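# Put two batteries in the charger, leave it upright

## Task

Place both batteries into the charger so that it ends up standing upright and lying flat on the table; every battery sitting in the upright charger counts. Lower each battery well down into its bay before opening the gripper, since even a small drop or slide can mean failure. Holding any object other than a battery or the charger at the end is a failure, and anything kept in position only by the robot is not counted. Release everything and move the grippers away at the end.

## Robot and tools

Robot: two arms, left_arm and right_arm, each ending in a two-finger gripper. All poses use one shared scene frame: origin on the table surface midway between the arms, +x pointing out over the table, +z up, and left_arm sitting on the +y side. The names left and right do not tell you which side of a camera image an arm appears on. Positions are in metres; orientations are quaternions written w first (qw, qx, qy, qz). A gripper's fingers extend along its own +z axis and close along its y axis. The reported end_effector_position is the point between the finger pads, roughly 1 cm short of the fingertips. Reported hand positions can be slightly wrong, more so at long reach, and motions tend to finish a centimetre or more from the command, usually too low.

Row layout (used by both movement tools): 16 numbers in one flat list covering both arms: x, y, z, qw, qx, qy, qz, opening for left_arm, then the same eight for right_arm. Every row must contain both arms even if only one moves. x, y, z and the quaternion are an absolute target pose for that gripper in the scene frame, not an offset. Opening runs from -1 (closed) to +1 (fully open, 0.094 m). To keep an arm still, resend the exact pose from the last result before it stopped, plus the opening it should keep; to hold an orientation, repeat the same quaternion every row rather than copying the slightly drifted reported one.

execute_actions(actions): a list of actions; each action is a list of up to 15 rows, one row per control step of 1/30 s. If fewer than 15 rows are given, the last one repeats until the action's 15 steps are done. Each step, the commanded pose is clipped to within 70 mm and 16 degrees of the gripper's measured pose, so a distant target may need several actions. An action is rejected for both arms if any target lies more than 0.6 m from the gripper's start position along any of the gripper's current axes; if the first action fails this, or any action is malformed, nothing runs. An empty list just returns the state and images. Results include step readings of end_effector_position; HELD plus an arm label means that arm's row was partly held back on that step.

move(target, speed, blocking): target is one 16-number row as above, an absolute pose per arm. Each gripper travels a straight line toward it, both arms finishing together, lasting 0.5 to 10 s (cut off at 10 s). speed is the path's top speed in m/s, 0.002 to 0.5, default 0.25; rotation is capped at twice that value in rad/s. The path does not avoid obstacles or the other arm; grippers may lag, wander, and overshoot the speed, especially near full arm extension. Faster motion and targets set deeper past a contact both mean harder impacts. The opening is applied at the start. With blocking=false the result comes after 0.5 s while motion continues; until a result shows it has ended, further moves and execute_actions are rejected, so use wait or stop. The move: line reports the ending (done, off_target, moving, held, fault), any limits (limits=paced means the pose was clipped; limits=held means a check blocked some steps, after which the arm may move much faster), and each gripper's distance from its target. If only one arm is named, the other finished at rest.

wait(seconds): 0 to 10; lets the simulation run with the last commands held, returns early if a running move ends. stop(): brakes a running move; it needs room to stop, and the fingers keep moving. zoom_image(camera, region): camera is cam_high, cam_low, cam_left_wrist or cam_right_wrist; region is [x0, y0, x1, y1] in pixels of that 504x504 image, top-left origin, at most 504 by 504. show_instructions(): shows the scene's reference pages (here a charging case quick-start image). finished_scene(scene): ends the scene with the given number; irreversible, and the goal must already hold.

Result lines: the state line gives each gripper's pose as left_arm: ... | right_arm: .... Hand target lines show where the controller is currently driving each gripper. grip_measured is the finger opening on the command scale; the final Joint positions entry is the opening in metres. Readings may be off by about 1 mm per gripper. To hold something, command roughly 0.03 below grip_measured for a firm grip, less for a gentle one; pad force tops out around 50 to 62 N, weaker on thin parts under about 2 mm. A pose unreachable line means the clearance check altered or blocked that arm's command. Joint torques are noisy, offset and scaled, and nonzero even in free air. A MOTOR HOT line appears from 85 °C; at 100 °C an OVER-TEMPERATURE FAULT drops that arm, so avoid holding loads for long. FAULT lines mark arm stops.

Joint ranges (rad): waist -2.880 to 2.880, shoulder 0.000 to 3.142, elbow 0.000 to 3.019, wrist pitch -1.693 to 1.571, wrist yaw -1.571 to 1.571, wrist roll -2.094 to 2.094.

Cautions: keep the arms from colliding or pushing on each other; never knock anything off the table; avoid drops, slips, slams and hard shoves; lower each battery fully into a bay before releasing; do not tip the charger; loose objects may occasionally get nudged by outside forces. The simulation keeps running while the operator thinks, holding the last command.

Each tool is called as a command line: name --argument value for each argument, lists and objects as JSON in quotes; but a table of rows of numbers goes row by row, as --pt "numbers of a row", without its own name.

## Session

execute_actions --actions '[]'

Scene clock: 0.00 s.
left_arm: end_effector_position=(+0.3135, +0.1368, +0.3513) grip_measured=+1.000 end_effector_quat_wxyz=(+0.234, +0.660, +0.650, +0.294) | right_arm: end_effector_position=(+0.4586, -0.2071, +0.4879) grip_measured=+1.000 end_effector_quat_wxyz=(+0.704, -0.064, +0.703, +0.073)
Joint positions: left_arm=[-0.665  0.796  1.022 -1.167 -0.479  1.129  0.094] | right_arm=[-0.004  1.037  1.027  0.013 -0.014  0.013  0.094]
Joint velocities: left_arm=[-0.024 -0.015 -0.012 -0.012 -0.022  0.022  0.   ] | right_arm=[-0.005 -0.005 -0.007  0.012  0.066  0.007  0.   ]
Joint torques (N m, as the arm reports them, + toward a larger angle): no reading
Hand target (left_arm): +0.316, +0.135, +0.369; +0.251, +0.653, +0.650, +0.298
Hand target (right_arm): +0.459, -0.207, +0.506; +0.715, -0.063, +0.692, +0.074

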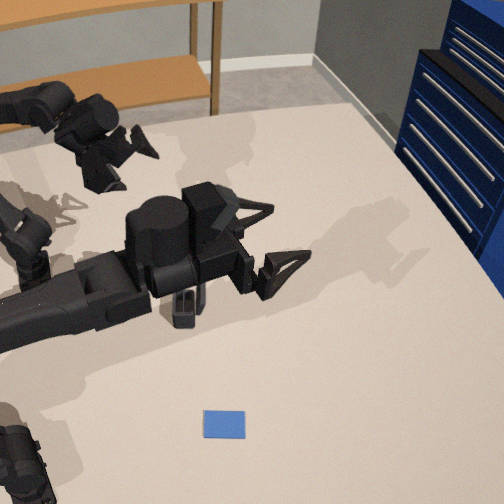

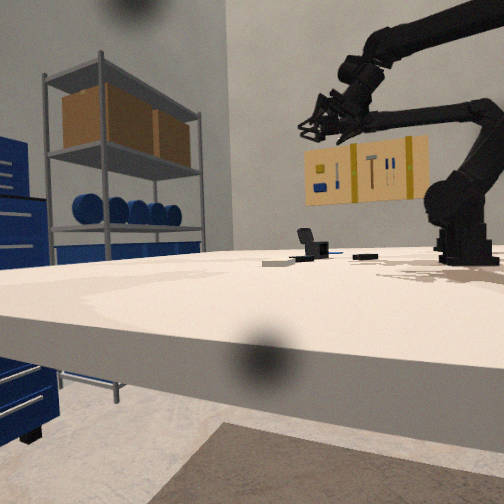

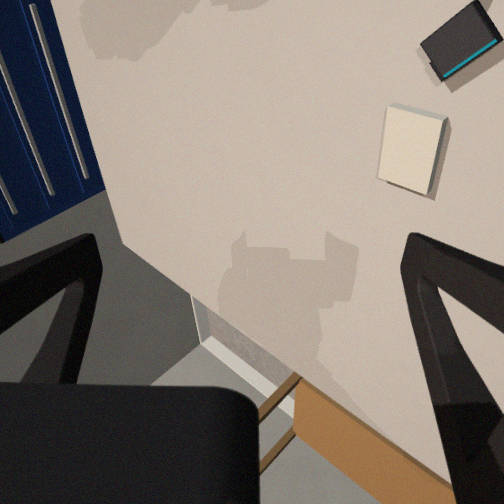

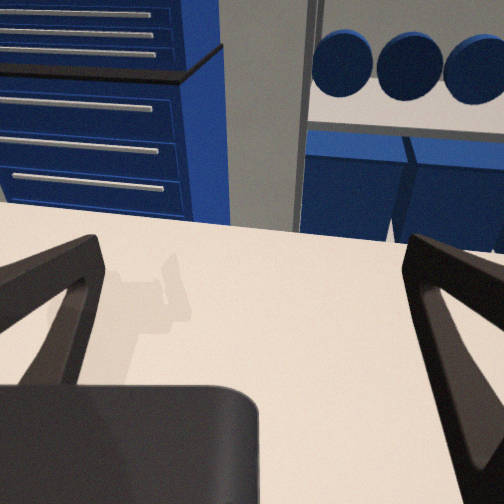

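zoom_image --camera "cam_high" --region '[140, 260, 240, 350]'

zoom_image --camera "cam_low" --region '[250, 210, 400, 280]'

zoom_image --camera "cam_left_wrist" --region '[354, 0, 504, 200]'

Region (140, 260, 240, 350) of cam_high's 504x504 image, scaled by 5.040, with more detail than that image has; it fills the top 454 rows of this view, and the rest is white.

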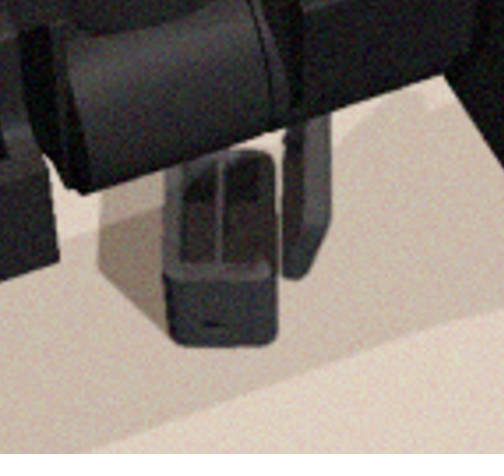

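Region (250, 210, 400, 280) of cam_low's 504x504 image, scaled by 3.360, with more detail than that image has; it fills the top 235 rows of this view, and the rest is white.

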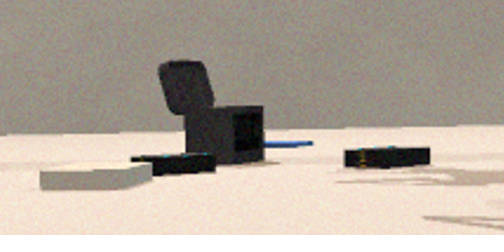

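Region (354, 0, 504, 200) of cam_left_wrist's 504x504 image, scaled by 2.520, with more detail than that image has; it fills the left 378 columns of this view, and the rest is white.

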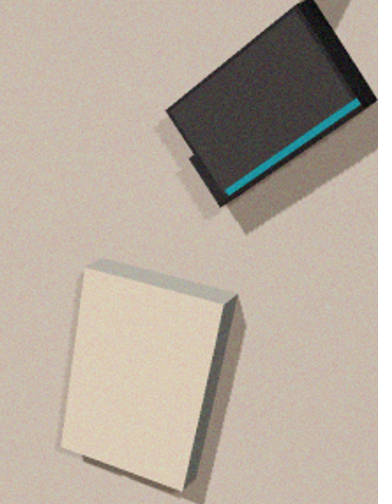

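move --target '[0.340,0.234,0.070,0.4266,0.3394,0.8195,-0.1767,0.55,0.22,0.06,0.15,-0.0623,-0.8713,0.4731,-0.1147,0.55]' --speed 0.4

Scene clock: 123.67 s.
left_arm: end_effector_position=(+0.3385, +0.2304, +0.0708) grip_measured=+0.553 end_effector_quat_wxyz=(+0.428, +0.348, +0.816, -0.171) | right_arm: end_effector_position=(+0.2120, +0.0450, +0.1300) grip_measured=+0.551 end_effector_quat_wxyz=(+0.086, +0.863, -0.486, +0.105)
Joint positions: left_arm=[ 0.284  1.151  0.361 -0.221  0.825  0.889  0.073] | right_arm=[ 0.829  1.636  1.273 -1.374  0.217 -1.086  0.073]
Joint velocities: left_arm=[ 0.005  0.005 -0.017 -0.002 -0.066  0.007 -0.001] | right_arm=[-0.005  0.015 -0.002 -0.017 -0.051 -0.007 -0.001]
Joint torques (N m, as the arm reports them, + toward a larger angle): left_arm=[ 1.03 -2.48  8.73  1.28  0.74 -0.03] | right_arm=[ -2.12 -12.51  10.72  -0.61   0.32  -0.18]
Hand target (left_arm): +0.342, +0.233, +0.073; +0.433, +0.343, +0.816, -0.169
Hand target (right_arm): +0.223, +0.058, +0.149; +0.064, +0.865, -0.485, +0.107
Off the commanded pose (left_arm): 0.004 m, 1 deg.
Off the commanded pose (right_arm): 0.026 m, 3 deg.
move: off_target (right_arm)

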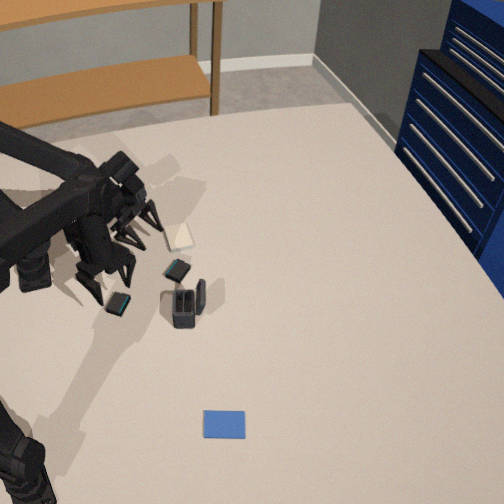

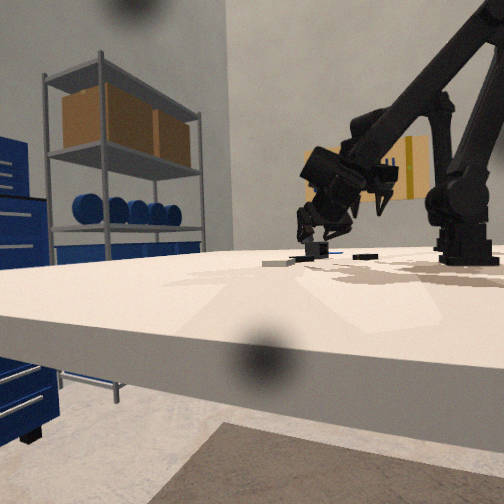

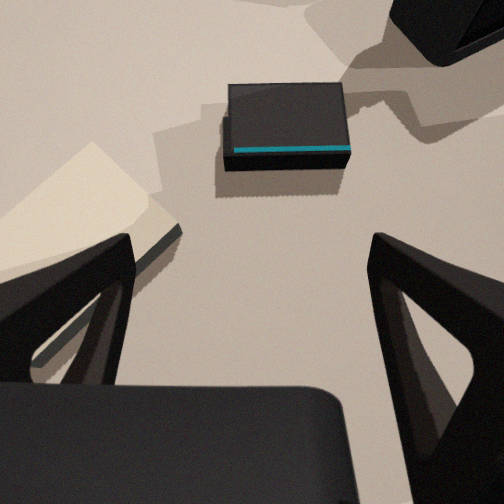

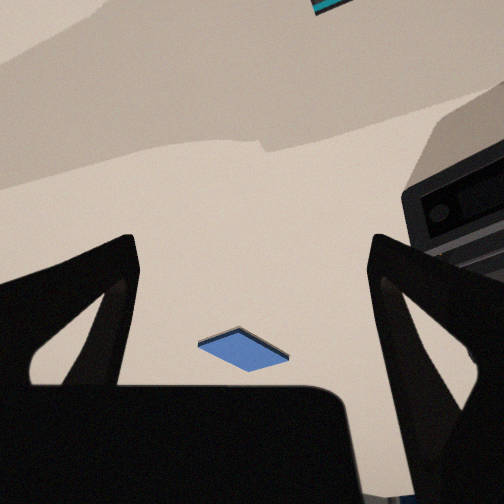

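execute_actions --actions '[]'

Scene clock: 139.73 s.
left_arm: end_effector_position=(+0.3385, +0.2304, +0.0708) grip_measured=+0.553 end_effector_quat_wxyz=(+0.428, +0.348, +0.817, -0.171) | right_arm: end_effector_position=(+0.2120, +0.0450, +0.1300) grip_measured=+0.551 end_effector_quat_wxyz=(+0.086, +0.864, -0.486, +0.105)
Joint positions: left_arm=[ 0.284  1.151  0.361 -0.221  0.825  0.888  0.073] | right_arm=[ 0.829  1.636  1.273 -1.374  0.217 -1.086  0.073]
Joint velocities: left_arm=[ 0.005 -0.015 -0.017 -0.022  0.022  0.007 -0.   ] | right_arm=[-0.005 -0.005 -0.002 -0.017 -0.007  0.066 -0.   ]
Joint torques (N m, as the arm reports them, + toward a larger angle): left_arm=[ 1.09 -2.51  8.72  1.25  0.74 -0.03] | right_arm=[ -1.81 -12.48  10.67  -0.59   0.32  -0.16]
Hand target (left_arm): +0.342, +0.233, +0.073; +0.433, +0.342, +0.816, -0.169
Hand target (right_arm): +0.223, +0.058, +0.149; +0.064, +0.865, -0.485, +0.107
Off the commanded pose (left_arm): 0.004 m, 1 deg.
Off the commanded pose (right_arm): 0.026 m, 3 deg.

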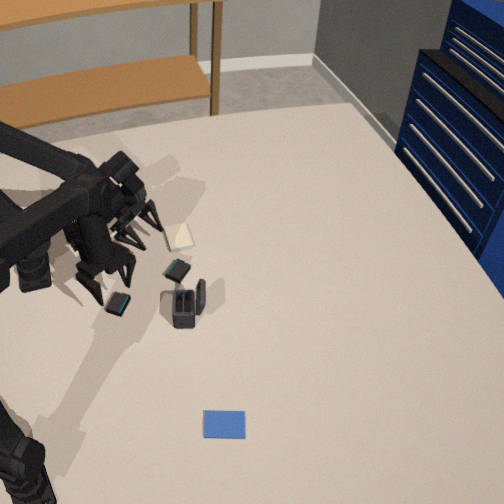

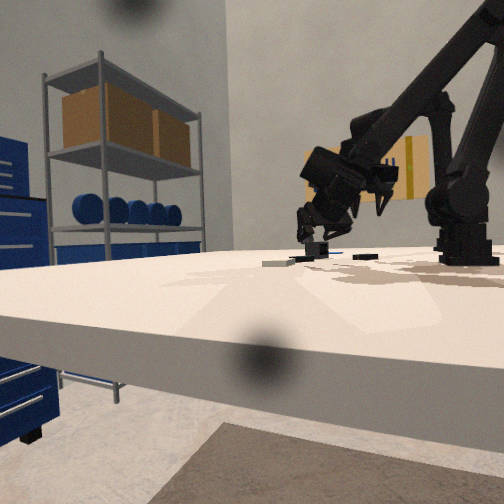

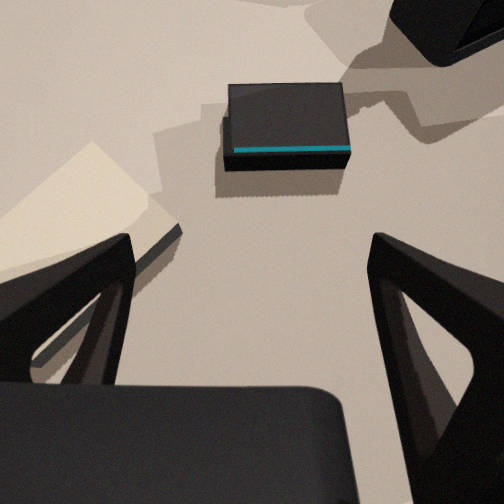

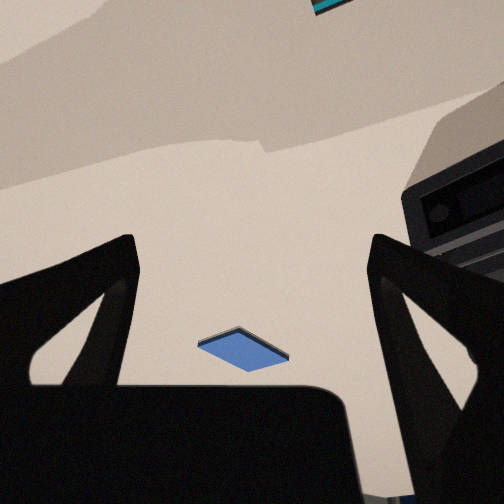

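zoom_image --camera "cam_high" --region '[60, 210, 240, 350]'

zoom_image --camera "cam_right_wrist" --region '[252, 0, 504, 252]'

Region (60, 210, 240, 350) of cam_high's 504x504 image, scaled by 2.800, with more detail than that image has.

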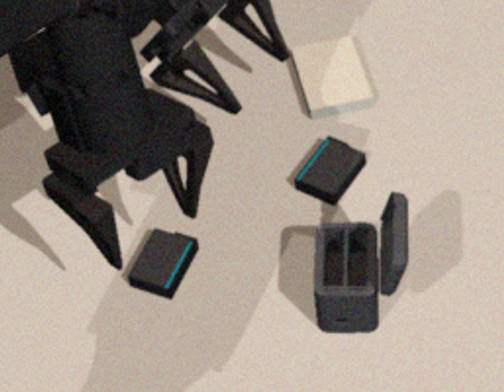

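Region (252, 0, 504, 252) of cam_right_wrist's 504x504 image, scaled by 2.000, with more detail than that image has.

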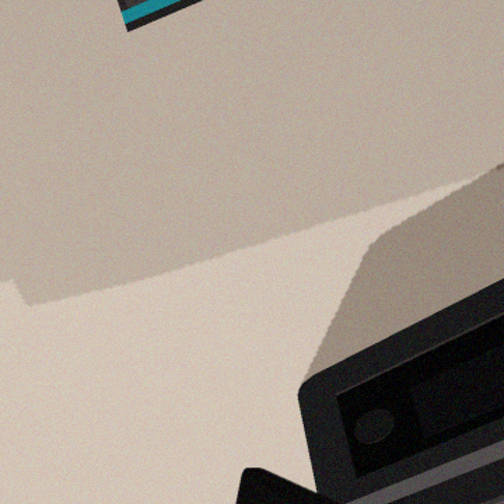

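zoom_image --camera "cam_left_wrist" --region '[190, 60, 390, 220]'

Region (190, 60, 390, 220) of cam_left_wrist's 504x504 image, scaled by 2.520, with more detail than that image has; it fills the top 403 rows of this view, and the rest is white.

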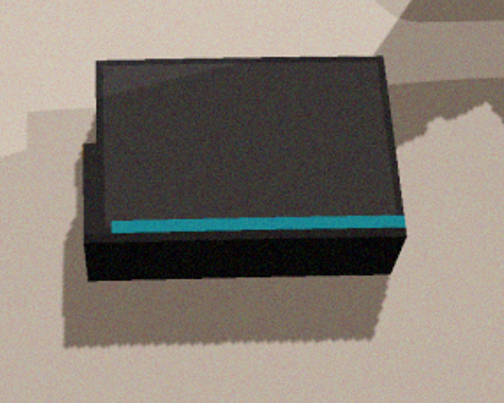

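move --target '[0.364,0.185,0.036,0.4266,0.3394,0.8195,-0.1767,0.55, 0.243,0.085,0.125,-0.1234,0.3228,0.9374,0.0425,0.55]' --speed 0.5

Scene clock: 200.53 s.
left_arm: end_effector_position=(+0.3622, +0.1873, +0.0384) grip_measured=+0.553 end_effector_quat_wxyz=(+0.426, +0.341, +0.819, -0.176) | right_arm: end_effector_position=(+0.2428, +0.0887, +0.1258) grip_measured=+0.551 end_effector_quat_wxyz=(-0.127, +0.315, +0.940, +0.037)
Joint positions: left_arm=[0.091 1.325 0.329 0.133 0.712 0.656 0.073] | right_arm=[ 0.655  1.69   1.335 -1.249 -0.263  1.48   0.073]
Joint velocities: left_arm=[-0.015 -0.015  0.002 -0.027 -0.007  0.037 -0.001] | right_arm=[-0.005 -0.005 -0.002 -0.007 -0.081  0.066  0.   ]
Joint torques (N m, as the arm reports them, + toward a larger angle): left_arm=[ 0.   -2.98  6.99  1.52  0.37 -0.01] | right_arm=[ -1.93 -14.06   6.45   0.49   0.09   0.07]
Hand target (left_arm): +0.363, +0.185, +0.036; +0.426, +0.340, +0.819, -0.178
Hand target (right_arm): +0.243, +0.086, +0.127; -0.124, +0.322, +0.938, +0.040
Off the commanded pose (left_arm): 0.004 m, 0 deg.
Off the commanded pose (right_arm): 0.004 m, 1 deg.
move: done

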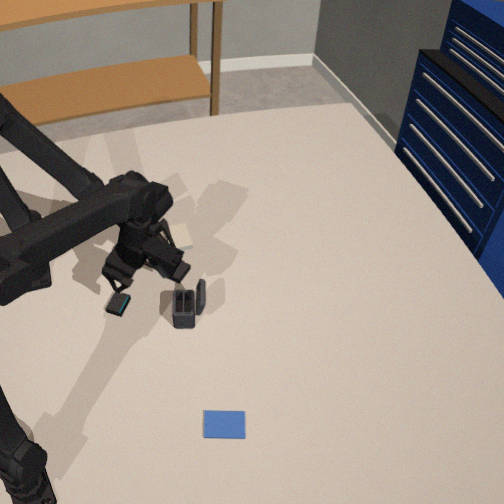

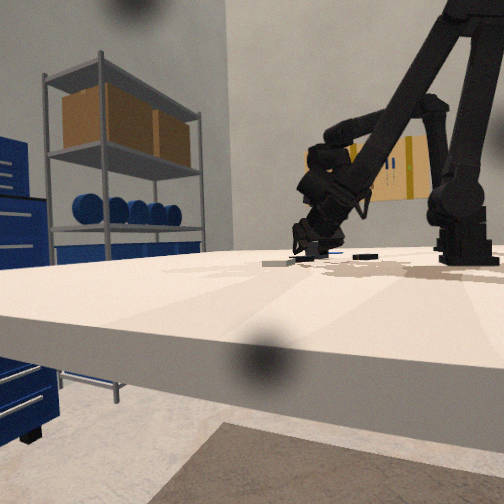

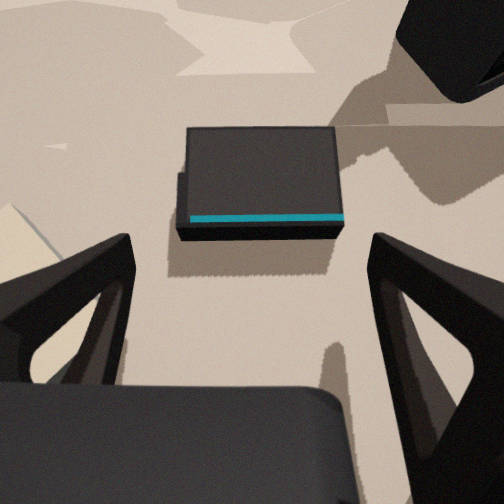

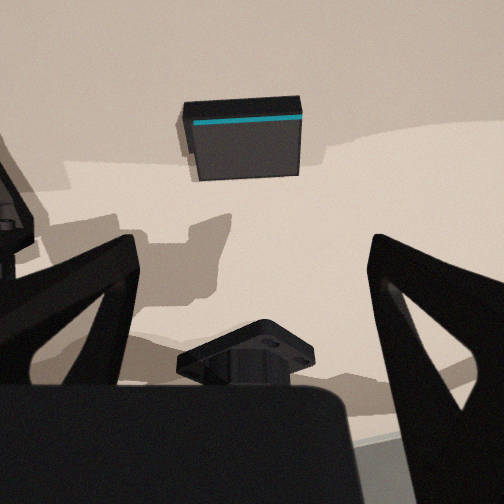

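zoom_image --camera "cam_right_wrist" --region '[160, 70, 340, 210]'

zoom_image --camera "cam_left_wrist" --region '[110, 100, 400, 290]'

Region (160, 70, 340, 210) of cam_right_wrist's 504x504 image, scaled by 2.800, with more detail than that image has.

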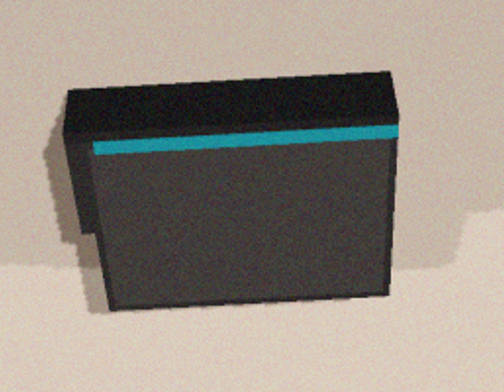

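Region (110, 100, 400, 290) of cam_left_wrist's 504x504 image, scaled by 1.738, with more detail than that image has; it fills the top 330 rows of this view, and the rest is white.

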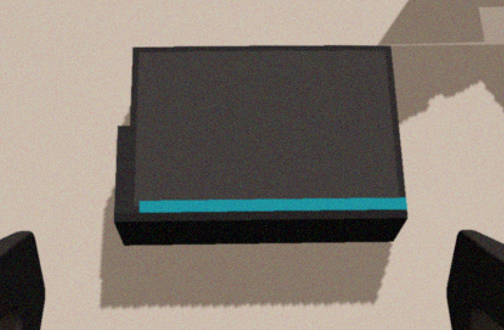

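move --target '[0.3868,0.1587,0.0135,0.4266,0.3394,0.8195,-0.1767,0.55, 0.2247,0.1065,0.044,-0.1251,0.2816,0.9506,0.0371,0.55]' --speed 0.15

Scene clock: 234.30 s.
left_arm: end_effector_position=(+0.3795, +0.1608, +0.0174) grip_measured=+0.553 end_effector_quat_wxyz=(+0.430, +0.347, +0.815, -0.174) | right_arm: end_effector_position=(+0.2259, +0.1063, +0.0469) grip_measured=+0.551 end_effector_quat_wxyz=(-0.127, +0.288, +0.948, +0.035)
Joint positions: left_arm=[-0.016  1.471  0.338  0.341  0.644  0.565  0.073] | right_arm=[ 0.705  1.79   1.243 -1.055 -0.263  1.474  0.073]
Joint velocities: left_arm=[-0.005 -0.005 -0.012 -0.002  0.007  0.081 -0.001] | right_arm=[-0.005  0.005 -0.017  0.002  0.007 -0.066 -0.   ]
Joint torques (N m, as the arm reports them, + toward a larger angle): left_arm=[-0.02 -3.04  7.7   1.19  0.04 -0.18] | right_arm=[ -1.26 -13.75   6.23   0.47   0.07  -0.15]
Hand target (left_arm): +0.387, +0.159, +0.014; +0.426, +0.340, +0.820, -0.177
Hand target (right_arm): +0.225, +0.107, +0.044; -0.126, +0.281, +0.951, +0.037
Off the commanded pose (left_arm): 0.009 m, 1 deg.
Off the commanded pose (right_arm): 0.003 m, 1 deg.
move: done

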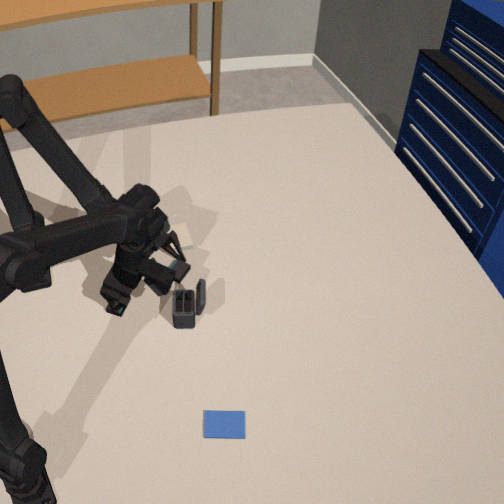

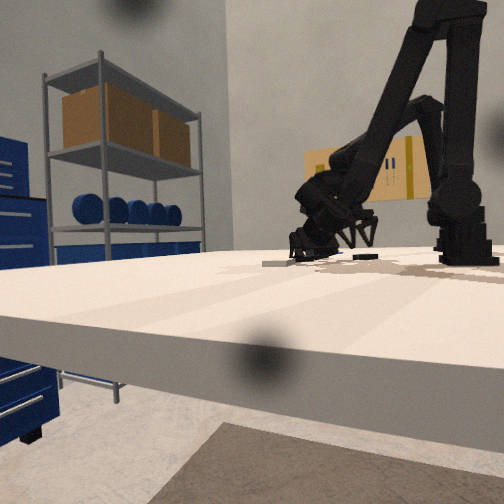

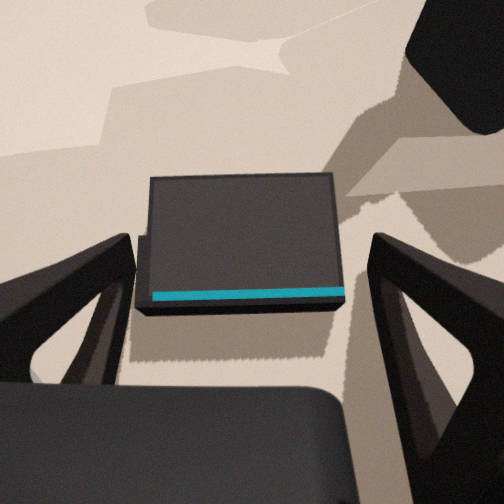

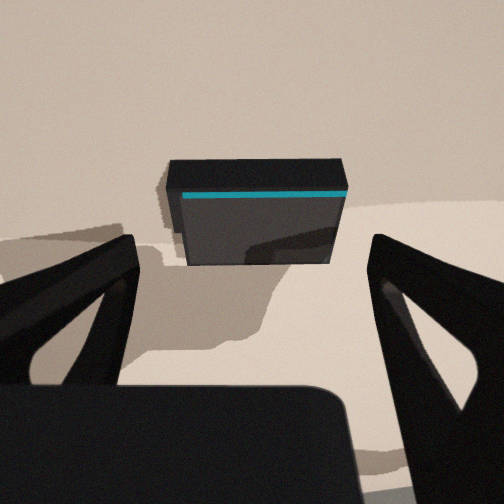

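zoom_image --camera "cam_left_wrist" --region '[100, 150, 400, 350]'

zoom_image --camera "cam_right_wrist" --region '[110, 130, 400, 300]'

Region (100, 150, 400, 350) of cam_left_wrist's 504x504 image, scaled by 1.680, with more detail than that image has.

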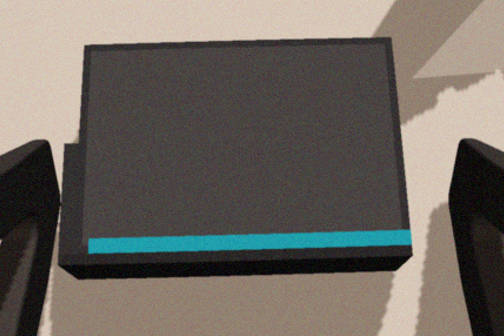

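Region (110, 130, 400, 300) of cam_right_wrist's 504x504 image, scaled by 1.738, with more detail than that image has; it fills the top 295 rows of this view, and the rest is white.

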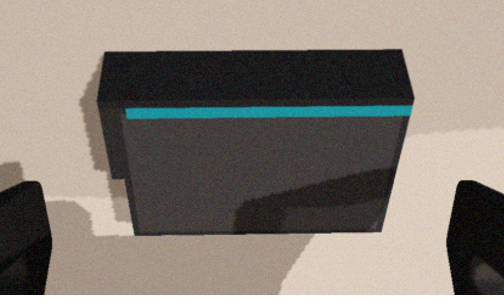

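execute_actions --actions '[[ [0.385,0.160,0.0145,0.4266,0.3394,0.8195,-0.1767,0.50, 0.2245,0.1065,0.042,-0.1251,0.2816,0.9506,0.0371,0.55], [0.384,0.161,0.0155,0.4266,0.3394,0.8195,-0.1767,0.46, 0.2243,0.1065,0.040,-0.1251,0.2816,0.9506,0.0371,0.55], [0.383,0.162,0.0165,0.4266,0.3394,0.8195,-0.1767,0.42, 0.2241,0.1065,0.0375,-0.1251,0.2816,0.9506,0.0371,0.55], [0.383,0.162,0.0165,0.4266,0.3394,0.8195,-0.1767,0.38, 0.2239,0.1065,0.035,-0.1251,0.2816,0.9506,0.0371,0.55], [0.383,0.162,0.0165,0.4266,0.3394,0.8195,-0.1767,0.35, 0.2237,0.1064,0.0325,-0.1251,0.2816,0.9506,0.0371,0.55], [0.383,0.162,0.0165,0.4266,0.3394,0.8195,-0.1767,0.32, 0.2235,0.1064,0.030,-0.1251,0.2816,0.9506,0.0371,0.55], [0.383,0.162,0.0165,0.4266,0.3394,0.8195,-0.1767,0.30, 0.2233,0.1064,0.0275,-0.1251,0.2816,0.9506,0.0371,0.55], [0.383,0.162,0.0165,0.4266,0.3394,0.8195,-0.1767,0.28, 0.2231,0.1064,0.025,-0.1251,0.2816,0.9506,0.0371,0.55], [0.383,0.162,0.0165,0.4266,0.3394,0.8195,-0.1767,0.26, 0.2229,0.1063,0.0228,-0.1251,0.2816,0.9506,0.0371,0.55], [0.383,0.162,0.0165,0.4266,0.3394,0.8195,-0.1767,0.245, 0.2227,0.1063,0.0208,-0.1251,0.2816,0.9506,0.0371,0.55], [0.383,0.162,0.0165,0.4266,0.3394,0.8195,-0.1767,0.23, 0.2225,0.1063,0.019,-0.1251,0.2816,0.9506,0.0371,0.55], [0.383,0.162,0.0165,0.4266,0.3394,0.8195,-0.1767,0.22, 0.2223,0.1063,0.0175,-0.1251,0.2816,0.9506,0.0371,0.55], [0.383,0.162,0.0165,0.4266,0.3394,0.8195,-0.1767,0.21, 0.2222,0.1063,0.0163,-0.1251,0.2816,0.9506,0.0371,0.55], [0.383,0.162,0.0165,0.4266,0.3394,0.8195,-0.1767,0.20, 0.2221,0.1063,0.0153,-0.1251,0.2816,0.9506,0.0371,0.55], [0.383,0.162,0.0165,0.4266,0.3394,0.8195,-0.1767,0.19, 0.2221,0.1063,0.0145,-0.1251,0.2816,0.9506,0.0371,0.55] ]]'

Scene clock: 261.87 s.
left_arm: end_effector_position=(+0.3796, +0.1610, +0.0173) grip_measured=+0.224 end_effector_quat_wxyz=(+0.430, +0.346, +0.816, -0.173) | right_arm: end_effector_position=(+0.2273, +0.1080, +0.0297) grip_measured=+0.551 end_effector_quat_wxyz=(-0.123, +0.286, +0.949, +0.047)
Joint positions: left_arm=[-0.016  1.471  0.338  0.341  0.642  0.564  0.058] | right_arm=[ 0.705  1.806  1.214 -0.986 -0.263  1.474  0.073]
Joint velocities: left_arm=[-0.005  0.005 -0.012 -0.017 -0.007 -0.051  0.001] | right_arm=[ 0.005  0.083 -0.037  0.061 -0.007  0.007  0.   ]
Joint torques (N m, as the arm reports them, + toward a larger angle): left_arm=[ 0.82 -4.42  6.97  0.63  0.43 -0.03] | right_arm=[ -0.97 -13.26   5.71   0.56   0.09  -0.1 ]
Hand target (left_arm): +0.383, +0.162, +0.017; +0.427, +0.339, +0.820, -0.177
Hand target (right_arm): +0.222, +0.106, +0.015; -0.125, +0.282, +0.951, +0.037
Off the commanded pose (left_arm): 0.004 m, 1 deg.
Off the commanded pose (right_arm): 0.016 m, 1 deg.
Step readings (end_effector_position):
0: left_arm (+0.3795, +0.1608, +0.0174) | right_arm (+0.2259, +0.1063, +0.0469)
1: left_arm (+0.3796, +0.1610, +0.0173) | right_arm (+0.2261, +0.1065, +0.0469)
2: left_arm (+0.3796, +0.1610, +0.0173) | right_arm (+0.2265, +0.1070, +0.0469)
4: left_arm (+0.3796, +0.1610, +0.0173) | right_arm (+0.2276, +0.1084, +0.0465)
8: left_arm (+0.3796, +0.1610, +0.0173) | right_arm (+0.2281, +0.1090, +0.0428)
15: end_effector_position above

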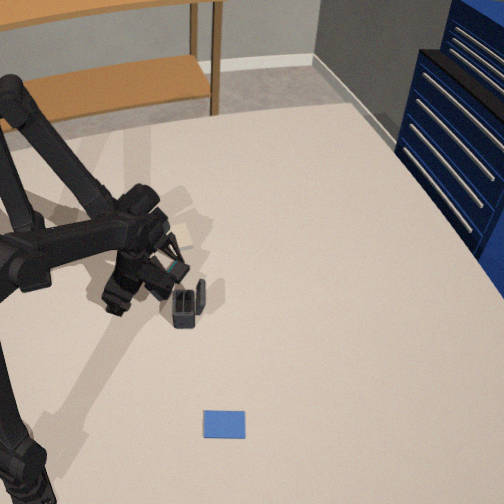

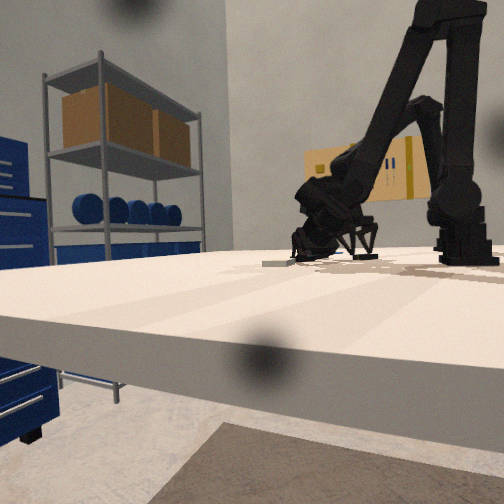

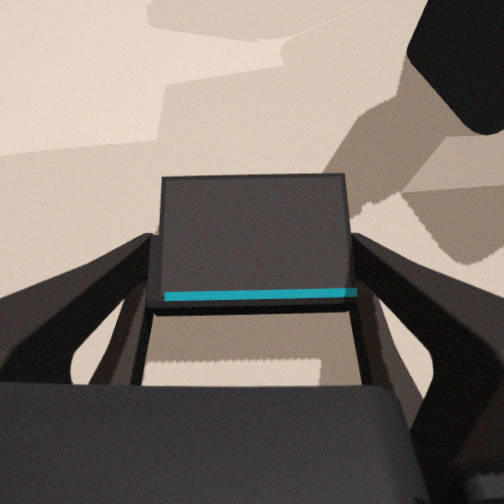

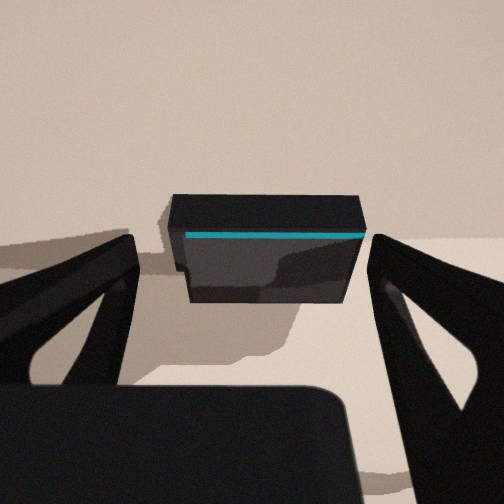

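execute_actions --actions '[]'

Scene clock: 263.77 s.
left_arm: end_effector_position=(+0.3796, +0.1610, +0.0173) grip_measured=+0.224 end_effector_quat_wxyz=(+0.430, +0.346, +0.816, -0.173) | right_arm: end_effector_position=(+0.2264, +0.1070, +0.0238) grip_measured=+0.551 end_effector_quat_wxyz=(-0.124, +0.287, +0.949, +0.043)
Joint positions: left_arm=[-0.016  1.471  0.338  0.341  0.642  0.564  0.058] | right_arm=[ 0.705  1.816  1.21  -0.98  -0.263  1.474  0.073]
Joint velocities: left_arm=[ 0.024 -0.005 -0.017 -0.002 -0.037 -0.022 -0.   ] | right_arm=[-0.015 -0.005 -0.002 -0.022 -0.022  0.007 -0.001]
Joint torques (N m, as the arm reports them, + toward a larger angle): left_arm=[ 0.77 -4.4   6.99  0.63  0.44 -0.03] | right_arm=[ -0.96 -13.17   5.79   0.53   0.09  -0.1 ]
Hand target (left_arm): +0.383, +0.162, +0.017; +0.427, +0.339, +0.820, -0.177
Hand target (right_arm): +0.222, +0.106, +0.015; -0.125, +0.282, +0.951, +0.037
Off the commanded pose (left_arm): 0.004 m, 1 deg.
Off the commanded pose (right_arm): 0.010 m, 1 deg.

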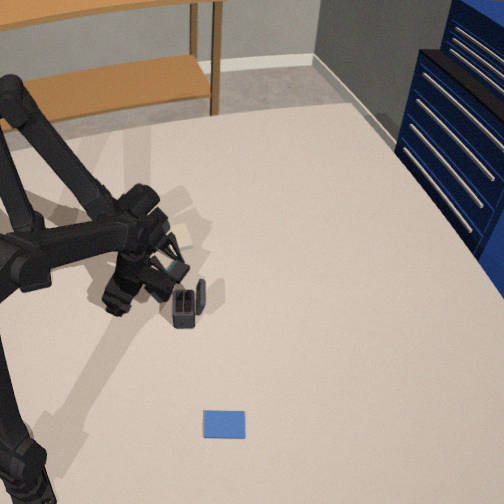

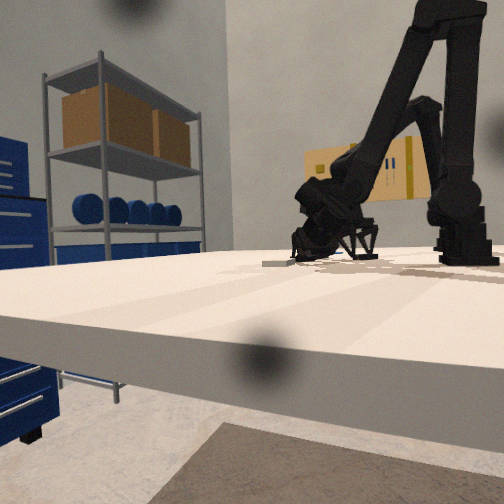

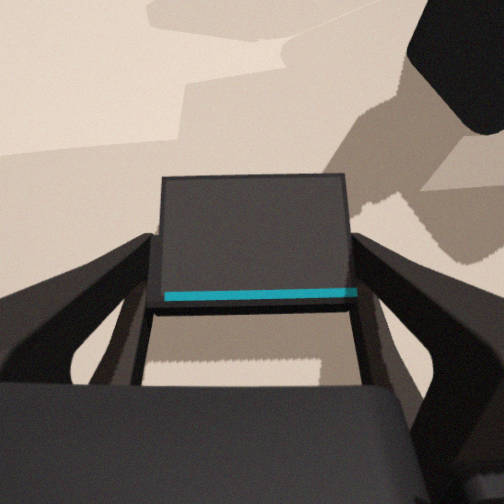

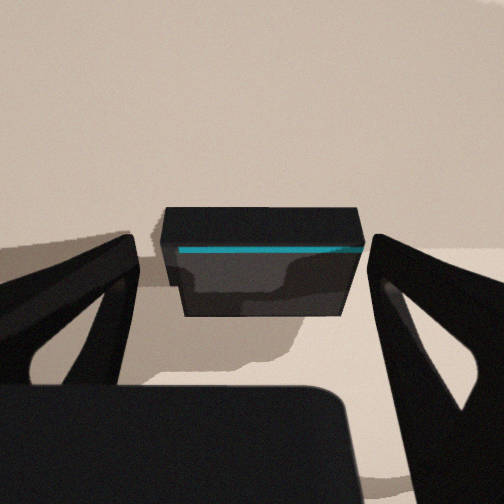

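execute_actions --actions '[[ [0.383,0.162,0.0165,0.4266,0.3394,0.8195,-0.1767,0.19, 0.2218,0.1058,0.0135,-0.1251,0.2816,0.9506,0.0371,0.55], [0.383,0.162,0.0165,0.4266,0.3394,0.8195,-0.1767,0.19, 0.2215,0.1053,0.0125,-0.1251,0.2816,0.9506,0.0371,0.55], [0.383,0.162,0.0165,0.4266,0.3394,0.8195,-0.1767,0.19, 0.2212,0.1048,0.0115,-0.1251,0.2816,0.9506,0.0371,0.55], [0.383,0.162,0.0165,0.4266,0.3394,0.8195,-0.1767,0.19, 0.2209,0.1043,0.0105,-0.1251,0.2816,0.9506,0.0371,0.55], [0.383,0.162,0.0165,0.4266,0.3394,0.8195,-0.1767,0.19, 0.2206,0.1038,0.0098,-0.1251,0.2816,0.9506,0.0371,0.53], [0.383,0.162,0.0165,0.4266,0.3394,0.8195,-0.1767,0.19, 0.2204,0.1038,0.0095,-0.1251,0.2816,0.9506,0.0371,0.50], [0.383,0.162,0.018,0.4266,0.3394,0.8195,-0.1767,0.19, 0.2204,0.1038,0.0095,-0.1251,0.2816,0.9506,0.0371,0.47], [0.383,0.162,0.020,0.4266,0.3394,0.8195,-0.1767,0.19, 0.2204,0.1038,0.0095,-0.1251,0.2816,0.9506,0.0371,0.44], [0.383,0.162,0.022,0.4266,0.3394,0.8195,-0.1767,0.19, 0.2204,0.1038,0.0095,-0.1251,0.2816,0.9506,0.0371,0.41], [0.383,0.162,0.0245,0.4266,0.3394,0.8195,-0.1767,0.19, 0.2204,0.1038,0.0095,-0.1251,0.2816,0.9506,0.0371,0.38], [0.383,0.1625,0.027,0.4266,0.3394,0.8195,-0.1767,0.19, 0.2204,0.1038,0.0095,-0.1251,0.2816,0.9506,0.0371,0.35], [0.383,0.163,0.030,0.4266,0.3394,0.8195,-0.1767,0.19, 0.2204,0.1038,0.0095,-0.1251,0.2816,0.9506,0.0371,0.32], [0.383,0.1635,0.033,0.4266,0.3394,0.8195,-0.1767,0.19, 0.2204,0.1038,0.0095,-0.1251,0.2816,0.9506,0.0371,0.295], [0.383,0.164,0.036,0.4266,0.3394,0.8195,-0.1767,0.19, 0.2204,0.1038,0.0095,-0.1251,0.2816,0.9506,0.0371,0.27], [0.383,0.1645,0.039,0.4266,0.3394,0.8195,-0.1767,0.19, 0.2204,0.1038,0.0095,-0.1251,0.2816,0.9506,0.0371,0.25] ],[ [0.383,0.165,0.042,0.4266,0.3394,0.8195,-0.1767,0.19, 0.2204,0.1038,0.0105,-0.1251,0.2816,0.9506,0.0371,0.235], [0.383,0.1655,0.045,0.4266,0.3394,0.8195,-0.1767,0.19, 0.2204,0.1038,0.012,-0.1251,0.2816,0.9506,0.0371,0.22], [0.383,0.166,0.048,0.4266,0.3394,0.8195,-0.1767,0.19, 0.2204,0.1038,0.014,-0.1251,0.2816,0.9506,0.0371,0.21], [0.383,0.1665,0.051,0.4266,0.3394,0.8195,-0.1767,0.19, 0.2204,0.1038,0.016,-0.1251,0.2816,0.9506,0.0371,0.20], [0.383,0.167,0.054,0.4266,0.3394,0.8195,-0.1767,0.19, 0.2204,0.1038,0.018,-0.1251,0.2816,0.9506,0.0371,0.195], [0.383,0.1675,0.057,0.4266,0.3394,0.8195,-0.1767,0.19, 0.2204,0.1038,0.020,-0.1251,0.2816,0.9506,0.0371,0.195], [0.383,0.168,0.060,0.4266,0.3394,0.8195,-0.1767,0.19, 0.2204,0.1038,0.020,-0.1251,0.2816,0.9506,0.0371,0.195], [0.383,0.1685,0.063,0.4266,0.3394,0.8195,-0.1767,0.19, 0.2204,0.1038,0.021,-0.1251,0.2816,0.9506,0.0371,0.195], [0.383,0.169,0.066,0.4266,0.3394,0.8195,-0.1767,0.19, 0.2204,0.1038,0.023,-0.1251,0.2816,0.9506,0.0371,0.195], [0.383,0.1695,0.069,0.4266,0.3394,0.8195,-0.1767,0.19, 0.2204,0.1038,0.026,-0.1251,0.2816,0.9506,0.0371,0.195], [0.383,0.170,0.072,0.4266,0.3394,0.8195,-0.1767,0.19, 0.2204,0.1035,0.030,-0.1251,0.2816,0.9506,0.0371,0.195], [0.383,0.170,0.0745,0.4266,0.3394,0.8195,-0.1767,0.19, 0.2204,0.103,0.035,-0.1251,0.2816,0.9506,0.0371,0.195], [0.383,0.170,0.0765,0.4266,0.3394,0.8195,-0.1767,0.19, 0.2204,0.102,0.041,-0.1251,0.2816,0.9506,0.0371,0.195], [0.383,0.170,0.078,0.4266,0.3394,0.8195,-0.1767,0.19, 0.2204,0.101,0.048,-0.1251,0.2816,0.9506,0.0371,0.195], [0.383,0.170,0.079,0.4266,0.3394,0.8195,-0.1767,0.19, 0.2204,0.100,0.055,-0.1251,0.2816,0.9506,0.0371,0.195] ]]'

Scene clock: 340.73 s.
left_arm: end_effector_position=(+0.3624, +0.1658, +0.0545) grip_measured=+0.224 end_effector_quat_wxyz=(+0.405, +0.332, +0.831, -0.188) | right_arm: end_effector_position=(+0.2172, +0.0956, +0.0251) grip_measured=+0.231 end_effector_quat_wxyz=(-0.132, +0.290, +0.948, +0.023)
Joint positions: left_arm=[0.006 1.248 0.356 0.031 0.657 0.564 0.058] | right_arm=[ 0.705  1.805  1.196 -1.02  -0.263  1.474  0.058]
Joint velocities: left_arm=[-0.005 -0.21   0.066 -0.276 -0.022 -0.037 -0.001] | right_arm=[ 0.005 -0.171  0.007 -0.403  0.051 -0.022 -0.   ]
Joint torques (N m, as the arm reports them, + toward a larger angle): left_arm=[ 1.1  -4.33 11.89  0.78  0.63  0.25] | right_arm=[ -1.43 -16.13   7.87  -0.38   0.1   -0.14]
Hand target (left_arm): +0.382, +0.170, +0.079; +0.427, +0.339, +0.819, -0.176
Hand target (right_arm): +0.220, +0.100, +0.053; -0.125, +0.282, +0.951, +0.037
Off the commanded pose (left_arm): 0.032 m, 3 deg.
Off the commanded pose (right_arm): 0.030 m, 2 deg.
Step readings (end_effector_position; steps 1 to 15: 1st action; 16 to 30: 2nd action):
0: left_arm (+0.3796, +0.1610, +0.0173) | right_arm (+0.2264, +0.1070, +0.0238)
1: left_arm (+0.3796, +0.1610, +0.0173) | right_arm (+0.2265, +0.1071, +0.0238)
2: left_arm (+0.3796, +0.1610, +0.0173) | right_arm (+0.2268, +0.1074, +0.0238)
4: left_arm (+0.3796, +0.1610, +0.0173) | right_arm (+0.2271, +0.1078, +0.0232)
8: left_arm (+0.3795, +0.1610, +0.0172) | right_arm (+0.2255, +0.1059, +0.0204)
15: left_arm (+0.3723, +0.1606, +0.0201) | right_arm (+0.2250, +0.1052, +0.0197)
16: left_arm (+0.3711, +0.1605, +0.0217) | right_arm (+0.2250, +0.1052, +0.0197)
17: left_arm (+0.3697, +0.1606, +0.0235) | right_arm (+0.2250, +0.1052, +0.0197)
19: left_arm (+0.3676, +0.1611, +0.0281) | right_arm (+0.2250, +0.1052, +0.0197)
23: left_arm (+0.3635, +0.1630, +0.0376) | right_arm (+0.2243, +0.1044, +0.0197)
30: end_effector_position above

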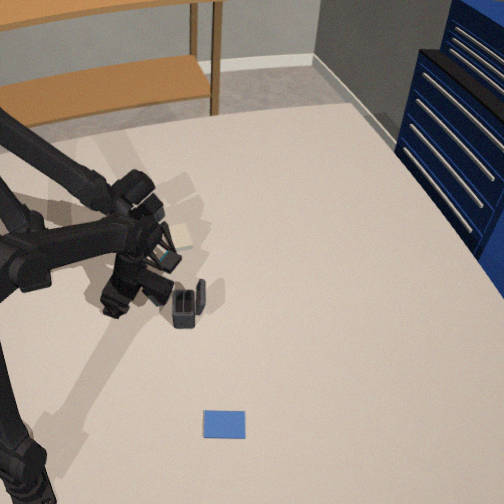

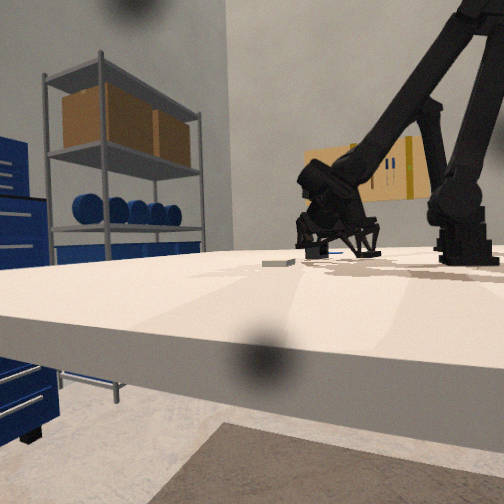

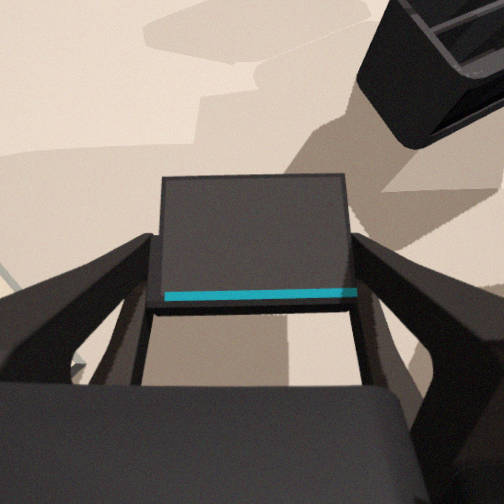

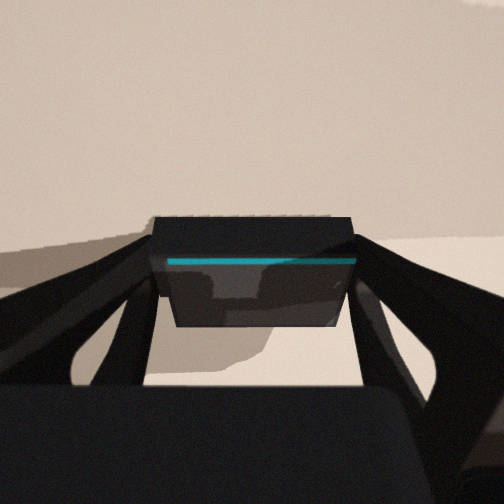

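move --target '[0.255,0.22,0.066,-0.3001,0.0582,0.9519,0.0184,0.19, 0.34,-0.115,0.075,0.5936,-0.1757,0.7736,0.1349,0.195]' --speed 0.5

Scene clock: 359.50 s.
left_arm: end_effector_position=(+0.2434, +0.2223, +0.0561) grip_measured=+0.224 end_effector_quat_wxyz=(-0.309, +0.056, +0.949, +0.004) | right_arm: end_effector_position=(+0.3387, -0.1143, +0.0759) grip_measured=+0.231 end_effector_quat_wxyz=(+0.591, -0.180, +0.773, +0.145)
Joint positions: left_arm=[-0.16   1.573  0.845 -1.471  0.024  0.013  0.058] | right_arm=[ 0.256  1.579  0.271  1.045 -0.028  0.004  0.058]
Joint velocities: left_arm=[-0.005  0.015 -0.002  0.002 -0.007 -0.066  0.   ] | right_arm=[ 0.005 -0.005  0.012 -0.002  0.037 -0.007 -0.   ]
Joint torques (N m, as the arm reports them, + toward a larger angle): left_arm=[ 0.16 -6.47 10.31 -1.66 -0.05 -0.06] | right_arm=[-1.77 -7.11  3.15  3.08 -0.09 -0.17]
Hand target (left_arm): +0.256, +0.220, +0.063; -0.304, +0.052, +0.951, +0.008
Hand target (right_arm): +0.337, -0.116, +0.077; +0.596, -0.184, +0.769, +0.142
Off the commanded pose (left_arm): 0.015 m, 2 deg.
Off the commanded pose (right_arm): 0.002 m, 1 deg.
move: off_target (left_arm)

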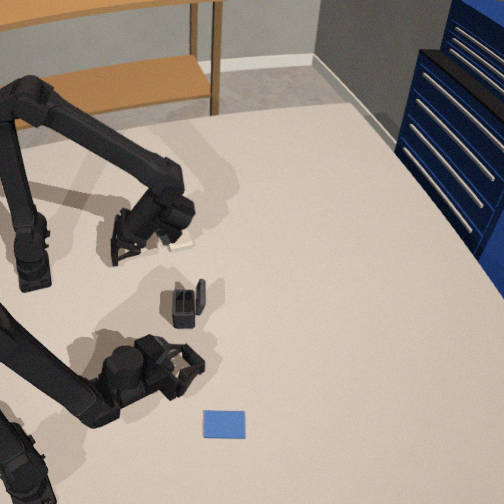

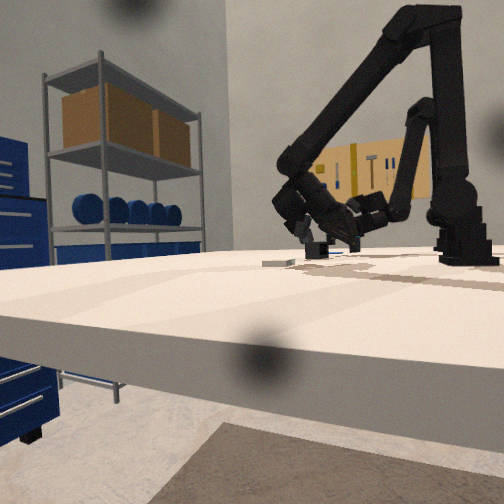

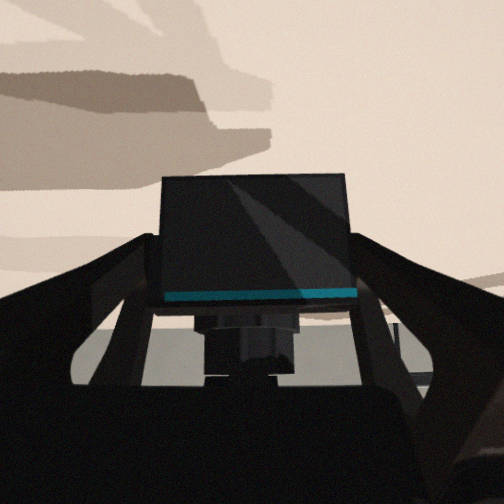

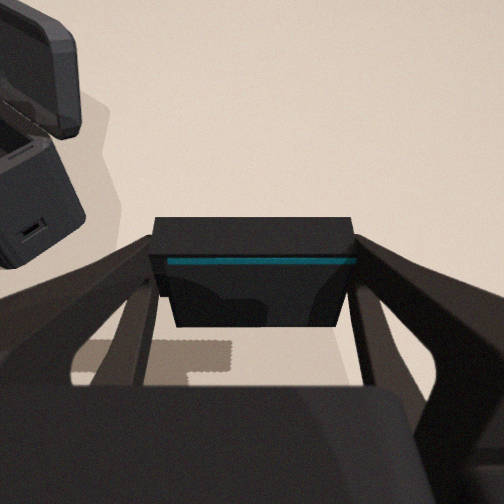

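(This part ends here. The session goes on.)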